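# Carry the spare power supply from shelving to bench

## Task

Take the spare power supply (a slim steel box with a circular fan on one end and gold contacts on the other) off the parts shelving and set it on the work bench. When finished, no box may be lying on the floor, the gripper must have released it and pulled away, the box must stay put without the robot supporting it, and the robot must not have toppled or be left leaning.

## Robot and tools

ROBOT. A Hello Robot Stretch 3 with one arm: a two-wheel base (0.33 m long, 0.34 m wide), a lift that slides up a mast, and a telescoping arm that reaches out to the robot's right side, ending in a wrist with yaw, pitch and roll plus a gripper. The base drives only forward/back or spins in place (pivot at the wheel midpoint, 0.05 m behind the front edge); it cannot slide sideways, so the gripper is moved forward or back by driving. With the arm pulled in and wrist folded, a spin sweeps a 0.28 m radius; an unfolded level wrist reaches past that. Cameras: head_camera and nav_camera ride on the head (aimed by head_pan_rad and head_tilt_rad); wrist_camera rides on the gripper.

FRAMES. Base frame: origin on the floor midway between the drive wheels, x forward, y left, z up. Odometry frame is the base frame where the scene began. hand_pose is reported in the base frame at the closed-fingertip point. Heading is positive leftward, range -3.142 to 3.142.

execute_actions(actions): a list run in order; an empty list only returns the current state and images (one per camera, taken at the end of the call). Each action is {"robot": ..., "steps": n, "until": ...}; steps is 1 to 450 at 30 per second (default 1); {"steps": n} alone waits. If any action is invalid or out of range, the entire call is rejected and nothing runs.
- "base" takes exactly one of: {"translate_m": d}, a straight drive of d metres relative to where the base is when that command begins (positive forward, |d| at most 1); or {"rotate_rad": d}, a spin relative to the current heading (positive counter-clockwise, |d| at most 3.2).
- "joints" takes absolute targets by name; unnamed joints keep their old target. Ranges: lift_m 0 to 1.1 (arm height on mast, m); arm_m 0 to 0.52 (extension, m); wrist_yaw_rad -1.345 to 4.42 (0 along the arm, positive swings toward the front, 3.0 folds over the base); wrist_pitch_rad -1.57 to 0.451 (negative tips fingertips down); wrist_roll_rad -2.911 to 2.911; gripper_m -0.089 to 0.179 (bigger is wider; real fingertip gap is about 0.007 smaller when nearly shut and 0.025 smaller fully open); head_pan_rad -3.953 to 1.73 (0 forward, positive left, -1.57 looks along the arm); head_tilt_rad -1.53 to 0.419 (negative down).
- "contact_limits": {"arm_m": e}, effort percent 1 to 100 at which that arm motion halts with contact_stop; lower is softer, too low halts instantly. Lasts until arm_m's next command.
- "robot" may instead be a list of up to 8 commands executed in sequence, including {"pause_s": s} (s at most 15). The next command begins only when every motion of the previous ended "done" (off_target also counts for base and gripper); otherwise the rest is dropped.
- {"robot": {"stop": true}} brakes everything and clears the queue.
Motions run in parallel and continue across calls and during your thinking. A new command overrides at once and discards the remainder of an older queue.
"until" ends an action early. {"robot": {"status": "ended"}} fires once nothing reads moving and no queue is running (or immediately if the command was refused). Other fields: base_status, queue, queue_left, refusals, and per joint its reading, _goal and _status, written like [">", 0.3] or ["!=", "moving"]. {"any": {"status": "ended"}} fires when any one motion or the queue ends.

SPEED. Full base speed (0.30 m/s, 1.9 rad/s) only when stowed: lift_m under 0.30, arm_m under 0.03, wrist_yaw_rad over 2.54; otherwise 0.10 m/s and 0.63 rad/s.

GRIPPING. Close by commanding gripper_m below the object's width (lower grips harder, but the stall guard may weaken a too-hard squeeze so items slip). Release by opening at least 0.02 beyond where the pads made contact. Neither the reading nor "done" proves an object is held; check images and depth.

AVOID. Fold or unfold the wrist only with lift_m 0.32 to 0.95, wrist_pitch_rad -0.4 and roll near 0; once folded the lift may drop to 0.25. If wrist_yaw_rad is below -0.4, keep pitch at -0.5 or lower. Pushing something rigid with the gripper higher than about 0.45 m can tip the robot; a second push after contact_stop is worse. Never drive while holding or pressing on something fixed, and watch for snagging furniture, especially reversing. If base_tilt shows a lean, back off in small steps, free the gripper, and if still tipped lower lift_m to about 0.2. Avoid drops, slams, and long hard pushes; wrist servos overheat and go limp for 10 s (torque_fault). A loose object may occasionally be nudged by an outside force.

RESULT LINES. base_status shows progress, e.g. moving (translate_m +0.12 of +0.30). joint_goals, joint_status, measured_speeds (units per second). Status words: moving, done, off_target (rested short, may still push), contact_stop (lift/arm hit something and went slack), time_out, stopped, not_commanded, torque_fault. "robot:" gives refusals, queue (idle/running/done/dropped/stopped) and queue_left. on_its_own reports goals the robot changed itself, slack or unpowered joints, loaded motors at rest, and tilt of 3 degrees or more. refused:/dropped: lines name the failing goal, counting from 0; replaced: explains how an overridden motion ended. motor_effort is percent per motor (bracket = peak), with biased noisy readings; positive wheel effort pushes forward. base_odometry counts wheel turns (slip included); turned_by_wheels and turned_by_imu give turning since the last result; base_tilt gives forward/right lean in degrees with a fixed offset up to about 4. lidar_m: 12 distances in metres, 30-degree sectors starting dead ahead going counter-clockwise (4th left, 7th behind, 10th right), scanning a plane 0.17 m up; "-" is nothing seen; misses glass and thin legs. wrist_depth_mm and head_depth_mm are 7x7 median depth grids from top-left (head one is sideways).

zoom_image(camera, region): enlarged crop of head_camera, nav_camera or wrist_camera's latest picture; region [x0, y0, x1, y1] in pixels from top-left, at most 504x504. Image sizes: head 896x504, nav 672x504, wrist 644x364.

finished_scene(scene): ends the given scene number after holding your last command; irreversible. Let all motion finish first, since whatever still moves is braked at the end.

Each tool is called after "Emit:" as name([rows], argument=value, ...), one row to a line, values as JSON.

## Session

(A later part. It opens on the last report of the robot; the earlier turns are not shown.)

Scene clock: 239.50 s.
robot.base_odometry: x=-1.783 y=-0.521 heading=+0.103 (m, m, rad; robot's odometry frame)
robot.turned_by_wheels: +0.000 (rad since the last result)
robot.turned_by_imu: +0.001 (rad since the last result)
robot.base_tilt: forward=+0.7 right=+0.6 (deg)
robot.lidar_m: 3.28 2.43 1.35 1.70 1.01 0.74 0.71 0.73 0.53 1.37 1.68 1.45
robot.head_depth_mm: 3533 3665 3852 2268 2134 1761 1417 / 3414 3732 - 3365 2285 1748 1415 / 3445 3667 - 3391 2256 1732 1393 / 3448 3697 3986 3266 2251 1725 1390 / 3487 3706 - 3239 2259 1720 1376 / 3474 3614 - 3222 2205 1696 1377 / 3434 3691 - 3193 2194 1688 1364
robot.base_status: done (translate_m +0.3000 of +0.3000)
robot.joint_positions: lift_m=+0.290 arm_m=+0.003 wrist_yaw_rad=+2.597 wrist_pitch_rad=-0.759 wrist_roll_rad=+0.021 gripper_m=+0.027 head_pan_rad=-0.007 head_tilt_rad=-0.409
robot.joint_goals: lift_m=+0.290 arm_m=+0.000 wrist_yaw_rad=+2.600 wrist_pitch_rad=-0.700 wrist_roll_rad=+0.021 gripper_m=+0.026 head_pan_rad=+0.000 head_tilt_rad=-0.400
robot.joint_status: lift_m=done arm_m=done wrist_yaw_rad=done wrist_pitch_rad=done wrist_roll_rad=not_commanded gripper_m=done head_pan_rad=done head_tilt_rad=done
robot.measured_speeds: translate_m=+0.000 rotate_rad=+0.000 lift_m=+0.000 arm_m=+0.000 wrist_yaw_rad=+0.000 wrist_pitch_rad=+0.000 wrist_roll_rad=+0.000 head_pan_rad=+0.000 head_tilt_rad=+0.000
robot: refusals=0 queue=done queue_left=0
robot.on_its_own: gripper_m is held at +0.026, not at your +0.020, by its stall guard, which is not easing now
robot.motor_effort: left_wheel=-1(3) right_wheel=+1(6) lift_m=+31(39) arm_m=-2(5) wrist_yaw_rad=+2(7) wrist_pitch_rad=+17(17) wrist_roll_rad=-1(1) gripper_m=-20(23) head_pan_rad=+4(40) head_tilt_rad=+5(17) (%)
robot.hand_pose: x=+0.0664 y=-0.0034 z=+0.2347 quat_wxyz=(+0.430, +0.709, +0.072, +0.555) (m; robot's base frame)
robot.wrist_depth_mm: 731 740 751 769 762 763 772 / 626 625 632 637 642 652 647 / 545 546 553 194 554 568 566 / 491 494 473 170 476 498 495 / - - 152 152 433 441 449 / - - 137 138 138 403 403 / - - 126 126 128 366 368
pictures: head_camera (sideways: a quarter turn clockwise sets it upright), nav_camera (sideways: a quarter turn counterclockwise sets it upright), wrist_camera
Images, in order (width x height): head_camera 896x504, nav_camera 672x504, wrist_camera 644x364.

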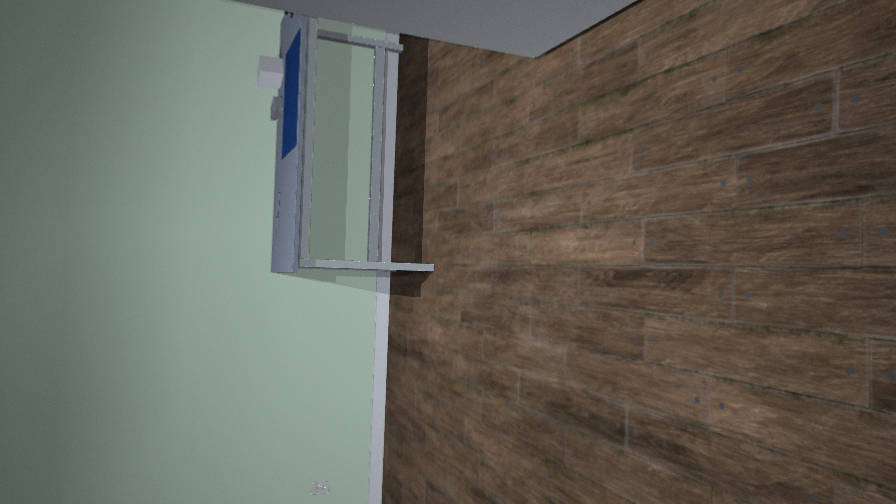

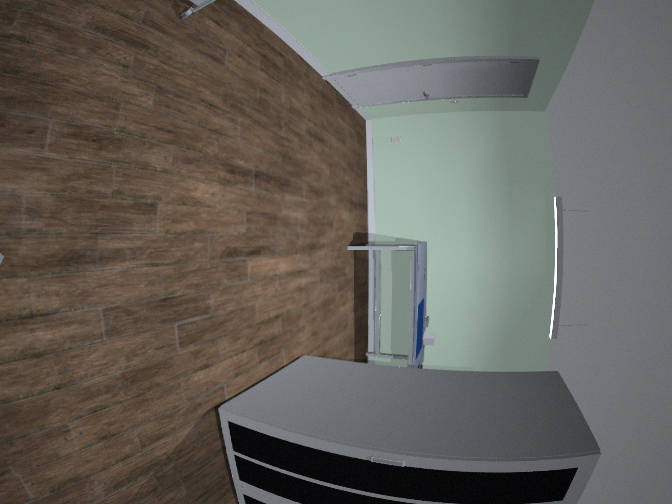

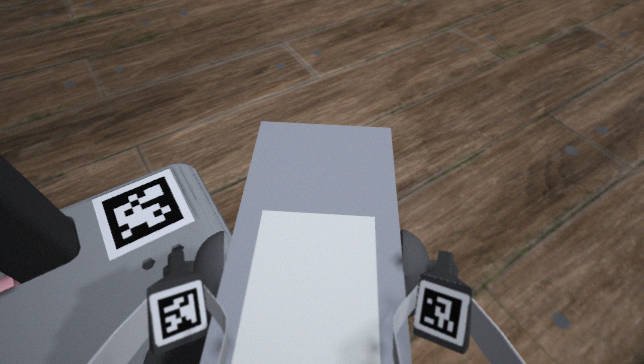

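Emit:
execute_actions([
  {"robot":[{"base":{"rotate_rad":-0.155}},{"base":{"translate_m":1.0}},{"base":{"translate_m":1.0}},{"base":{"translate_m":0.4}}],"steps":450,"until":{"robot":{"status":"ended"}}},
])

Scene clock: 263.10 s.
robot.base_odometry: x=+0.613 y=-0.646 heading=-0.052 (m, m, rad; robot's odometry frame)
robot.turned_by_wheels: -0.155 (rad since the last result)
robot.turned_by_imu: -0.147 (rad since the last result)
robot.base_tilt: forward=+0.6 right=+0.6 (deg)
robot.lidar_m: 1.56 0.97 2.08 2.07 2.09 2.22 2.62 0.79 0.51 0.50 1.70 1.40
robot.head_depth_mm: 1499 1615 1714 1436 1987 1772 1413 / 1465 1580 1694 1422 1119 1736 1396 / 1446 1543 1681 1394 1103 1737 1398 / 1428 1523 1629 1375 1093 1713 1384 / 1399 1511 1630 1364 1084 1716 1374 / 1377 1477 1580 1354 1017 1703 1362 / 1365 1458 1570 1343 1014 1683 1371
robot.base_status: done (translate_m +0.4000 of +0.4000)
robot.joint_positions: lift_m=+0.290 arm_m=+0.003 wrist_yaw_rad=+2.598 wrist_pitch_rad=-0.760 wrist_roll_rad=+0.021 gripper_m=+0.027 head_pan_rad=-0.007 head_tilt_rad=-0.408
robot.joint_goals: lift_m=+0.290 arm_m=+0.000 wrist_yaw_rad=+2.600 wrist_pitch_rad=-0.700 wrist_roll_rad=+0.021 gripper_m=+0.026 head_pan_rad=+0.000 head_tilt_rad=-0.400
robot.joint_status: lift_m=done arm_m=done wrist_yaw_rad=done wrist_pitch_rad=done wrist_roll_rad=not_commanded gripper_m=done head_pan_rad=done head_tilt_rad=done
robot.measured_speeds: translate_m=+0.000 rotate_rad=+0.000 lift_m=+0.000 arm_m=+0.000 wrist_yaw_rad=+0.000 wrist_pitch_rad=+0.000 wrist_roll_rad=+0.000 head_pan_rad=+0.000 head_tilt_rad=+0.000
robot: refusals=0 queue=done queue_left=0
robot.on_its_own: gripper_m is held at +0.026, not at your +0.020, by its stall guard, which is not easing now
robot.motor_effort: left_wheel=+0(8) right_wheel=+0(5) lift_m=+32(31) arm_m=-2(2) wrist_yaw_rad=+2(4) wrist_pitch_rad=+17(17) wrist_roll_rad=-1(1) gripper_m=-21(21) head_pan_rad=+3(3) head_tilt_rad=+5(5) (%)
robot.hand_pose: x=+0.0662 y=-0.0034 z=+0.2347 quat_wxyz=(+0.430, +0.709, +0.072, +0.555) (m; robot's base frame)
robot.wrist_depth_mm: 731 756 747 760 759 774 784 / 628 634 638 629 645 647 661 / 538 547 545 193 559 563 567 / 487 495 473 170 482 496 501 / - - 152 152 435 441 445 / - - 137 138 138 401 402 / - - 125 125 129 364 367
pictures: head_camera (sideways: a quarter turn clockwise sets it upright), nav_camera (sideways: a quarter turn counterclockwise sets it upright), wrist_camera
Images, in order (width x height): head_camera 896x504, nav_camera 672x504, wrist_camera 644x364.

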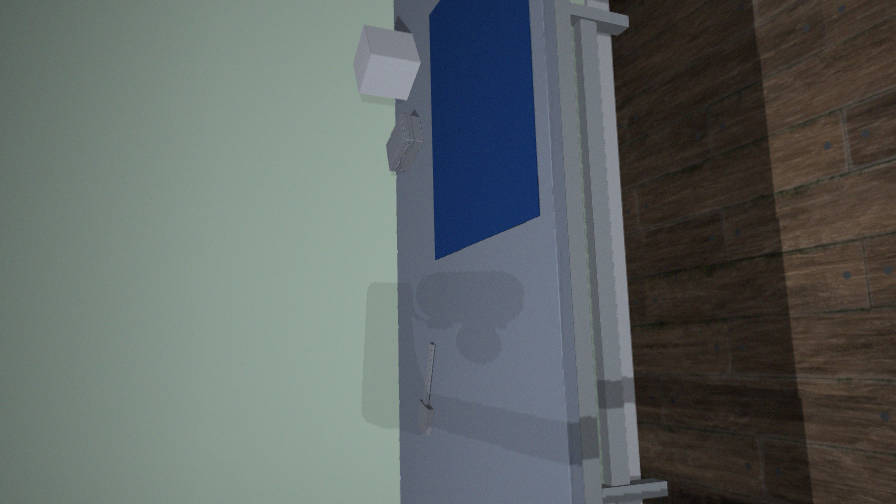

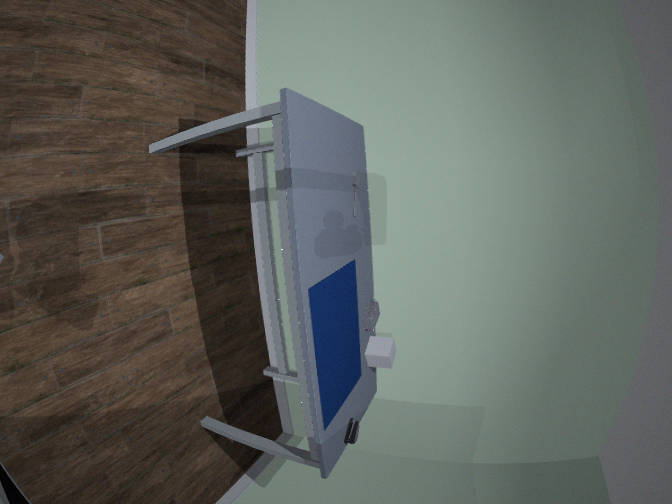

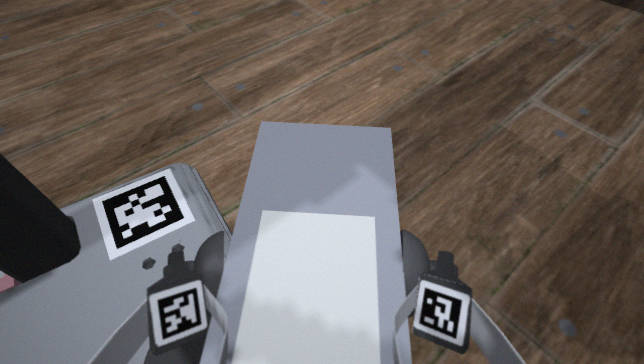

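Emit:
execute_actions([
  {"robot":[{"base":{"translate_m":0.485}},{"base":{"rotate_rad":1.67},"joints":{"head_pan_rad":-1.57,"head_tilt_rad":-0.7}},{"base":{"translate_m":-0.35}},{"joints":{"lift_m":0.93,"wrist_yaw_rad":1.6}},{"joints":{"arm_m":0.5},"contact_limits":{"arm_m":15}},{"joints":{"lift_m":0.865}}],"steps":450,"until":{"robot":{"status":"ended"}}},
  {"steps":300,"until":{"robot":{"status":"ended"}}},
])

Scene clock: 292.37 s.
robot.base_odometry: x=+1.114 y=-1.021 heading=+1.618 (m, m, rad; robot's odometry frame)
robot.turned_by_wheels: +1.670 (rad since the last result)
robot.turned_by_imu: +1.696 (rad since the last result)
robot.base_tilt: forward=+0.6 right=+0.6 (deg)
robot.lidar_m: 2.47 2.57 2.85 0.63 0.64 0.85 1.27 0.78 1.17 1.11 1.13 0.88
robot.head_depth_mm: 1018 1131 1082 - - - 1195 / 1019 1121 - 811 687 1383 1191 / 1015 1121 1066 838 673 1378 1185 / 1010 1128 1181 829 668 1368 1177 / 1008 1137 1142 748 665 1377 1178 / 1005 1130 1077 759 662 1350 1170 / 1003 1124 1073 813 660 1349 1154
robot.base_status: done (translate_m -0.3500 of -0.3500)
robot.joint_positions: lift_m=+0.865 arm_m=+0.500 wrist_yaw_rad=+1.601 wrist_pitch_rad=-0.760 wrist_roll_rad=+0.021 gripper_m=+0.027 head_pan_rad=-1.563 head_tilt_rad=-0.692
robot.joint_goals: lift_m=+0.865 arm_m=+0.500 wrist_yaw_rad=+1.600 wrist_pitch_rad=-0.700 wrist_roll_rad=+0.021 gripper_m=+0.026 head_pan_rad=-1.570 head_tilt_rad=-0.700
robot.joint_status: lift_m=done arm_m=done wrist_yaw_rad=done wrist_pitch_rad=done wrist_roll_rad=not_commanded gripper_m=done head_pan_rad=done head_tilt_rad=done
robot.measured_speeds: translate_m=+0.000 rotate_rad=+0.000 lift_m=+0.000 arm_m=+0.000 wrist_yaw_rad=+0.000 wrist_pitch_rad=+0.000 wrist_roll_rad=+0.000 head_pan_rad=+0.000 head_tilt_rad=+0.000
robot: refusals=0 queue=done queue_left=0
robot.on_its_own: gripper_m is held at +0.026, not at your +0.020, by its stall guard, which is not easing now
robot.motor_effort: left_wheel=-1(8) right_wheel=+1(7) lift_m=+31(42) arm_m=+4(1) wrist_yaw_rad=-2(8) wrist_pitch_rad=+17(17) wrist_roll_rad=-1(1) gripper_m=-21(21) head_pan_rad=-3(43) head_tilt_rad=-6(27) (%)
robot.contact_limits: arm_m 15 (drawing in: default 19, maximum 31; extending or still: default 27, maximum 44)
robot.hand_pose: x=+0.1477 y=-0.6397 z=+0.8096 quat_wxyz=(+0.643, +0.657, -0.275, +0.282) (m; robot's base frame)
robot.wrist_depth_mm: - 374 376 383 379 383 391 / - 318 321 321 327 325 326 / 283 277 278 194 281 284 284 / 243 244 238 171 239 246 248 / 217 217 159 152 214 219 221 / 196 196 138 138 138 199 200 / 179 177 125 125 128 182 182
pictures: head_camera (sideways: a quarter turn clockwise sets it upright), nav_camera (sideways: a quarter turn counterclockwise sets it upright), wrist_camera
Images, in order (width x height): head_camera 896x504, nav_camera 672x504, wrist_camera 644x364.

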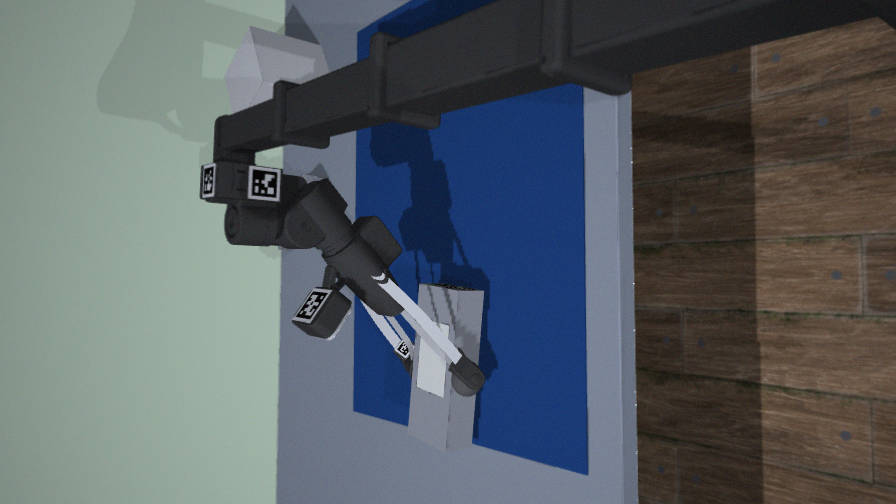

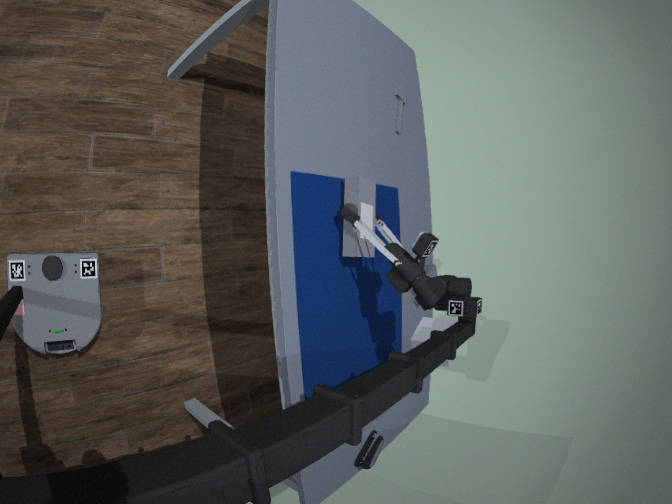

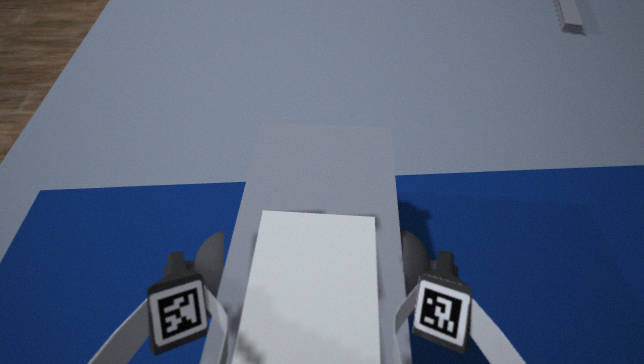

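Emit:
execute_actions([
  {"robot":[{"base":{"translate_m":-0.05},"joints":{"lift_m":0.855}},{"joints":{"lift_m":0.845}},{"joints":{"gripper_m":0.14}},{"joints":{"lift_m":0.93}},{"joints":{"arm_m":0.05}}],"steps":400,"until":{"robot":{"status":"ended"}}},
])

Scene clock: 309.33 s.
robot.base_odometry: x=+1.117 y=-1.071 heading=+1.618 (m, m, rad; robot's odometry frame)
robot.turned_by_wheels: +0.000 (rad since the last result)
robot.turned_by_imu: +0.000 (rad since the last result)
robot.base_tilt: forward=+0.7 right=+0.6 (deg)
robot.lidar_m: 2.53 2.61 2.88 0.63 0.64 0.84 1.22 0.74 0.78 1.11 1.13 0.92
robot.head_depth_mm: 1021 1146 1140 889 - 1365 1199 / 1024 1129 1041 907 - 1324 1192 / 1020 1137 1072 850 - - 1184 / 1016 1138 1056 830 688 - 1163 / 1011 1128 1093 764 664 1456 1130 / 1006 1122 1084 760 673 - 1151 / 1004 1127 1066 816 657 1355 1168
robot.base_status: done (translate_m -0.0500 of -0.0500)
robot.joint_positions: lift_m=+0.930 arm_m=+0.050 wrist_yaw_rad=+1.601 wrist_pitch_rad=-0.717 wrist_roll_rad=+0.021 gripper_m=+0.140 head_pan_rad=-1.563 head_tilt_rad=-0.692
robot.joint_goals: lift_m=+0.930 arm_m=+0.050 wrist_yaw_rad=+1.600 wrist_pitch_rad=-0.700 wrist_roll_rad=+0.021 gripper_m=+0.140 head_pan_rad=-1.570 head_tilt_rad=-0.700
robot.joint_status: lift_m=done arm_m=done wrist_yaw_rad=done wrist_pitch_rad=done wrist_roll_rad=not_commanded gripper_m=done head_pan_rad=done head_tilt_rad=done
robot.measured_speeds: translate_m=+0.000 rotate_rad=+0.000 lift_m=+0.000 arm_m=+0.000 wrist_yaw_rad=+0.000 wrist_pitch_rad=+0.000 wrist_roll_rad=+0.000 head_pan_rad=+0.000 head_tilt_rad=+0.000
robot: refusals=0 queue=done queue_left=0
robot.motor_effort: left_wheel=-1(6) right_wheel=+2(13) lift_m=+34(33) arm_m=-2(2) wrist_yaw_rad=-2(1) wrist_pitch_rad=+5(18) wrist_roll_rad=-1(1) gripper_m=+1(89) head_pan_rad=-3(2) head_tilt_rad=-6(3) (%)
robot.hand_pose: x=+0.1559 y=-0.1902 z=+0.8820 quat_wxyz=(+0.637, +0.651, -0.290, +0.295) (m; robot's base frame)
robot.wrist_depth_mm: - - - - 815 585 580 / - - - - - 479 480 / - - - - - 425 409 / - - - - - - 359 / - - - - - - 315 / - - - - - - 294 / - 986 979 978 983 986 270
pictures: head_camera (sideways: a quarter turn clockwise sets it upright), nav_camera (sideways: a quarter turn counterclockwise sets it upright), wrist_camera
Images, in order (width x height): head_camera 896x504, nav_camera 672x504, wrist_camera 644x364.

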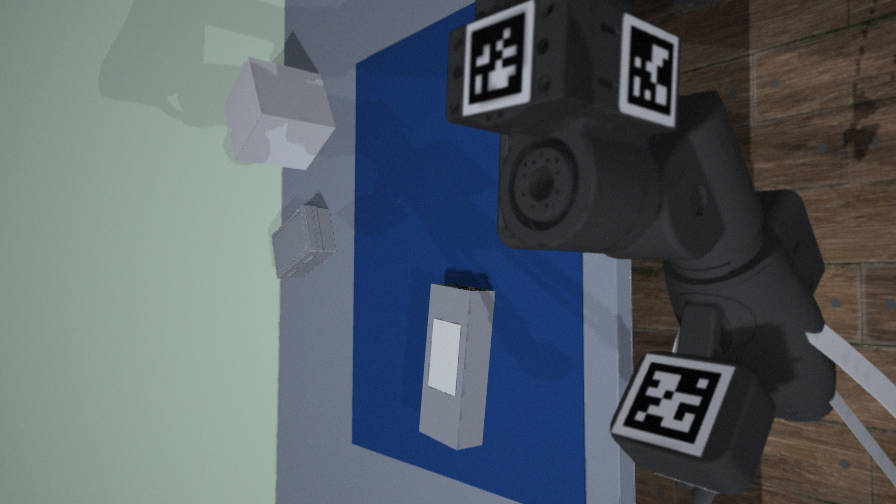

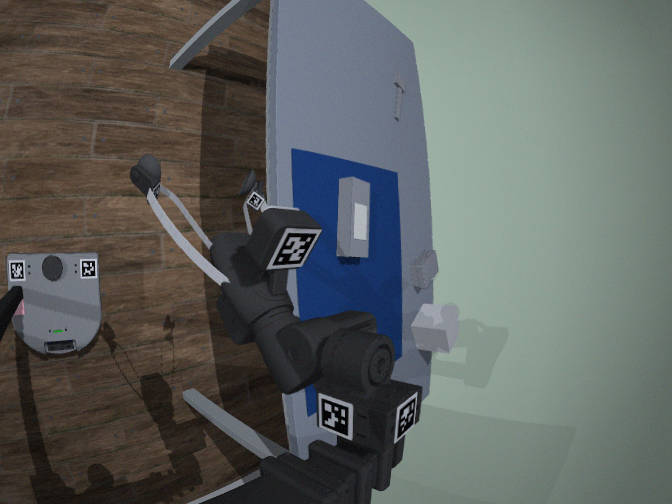

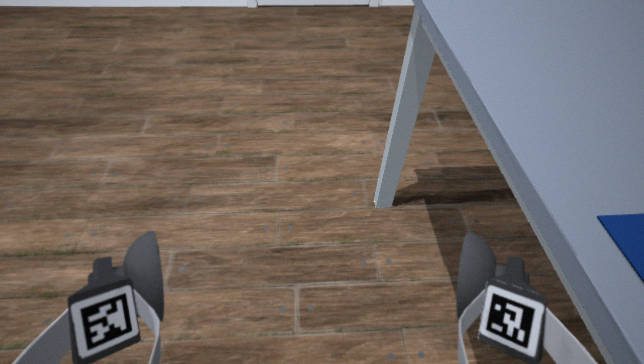

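Emit:
finished_scene(scene=2)

The scene is finished: the task was done.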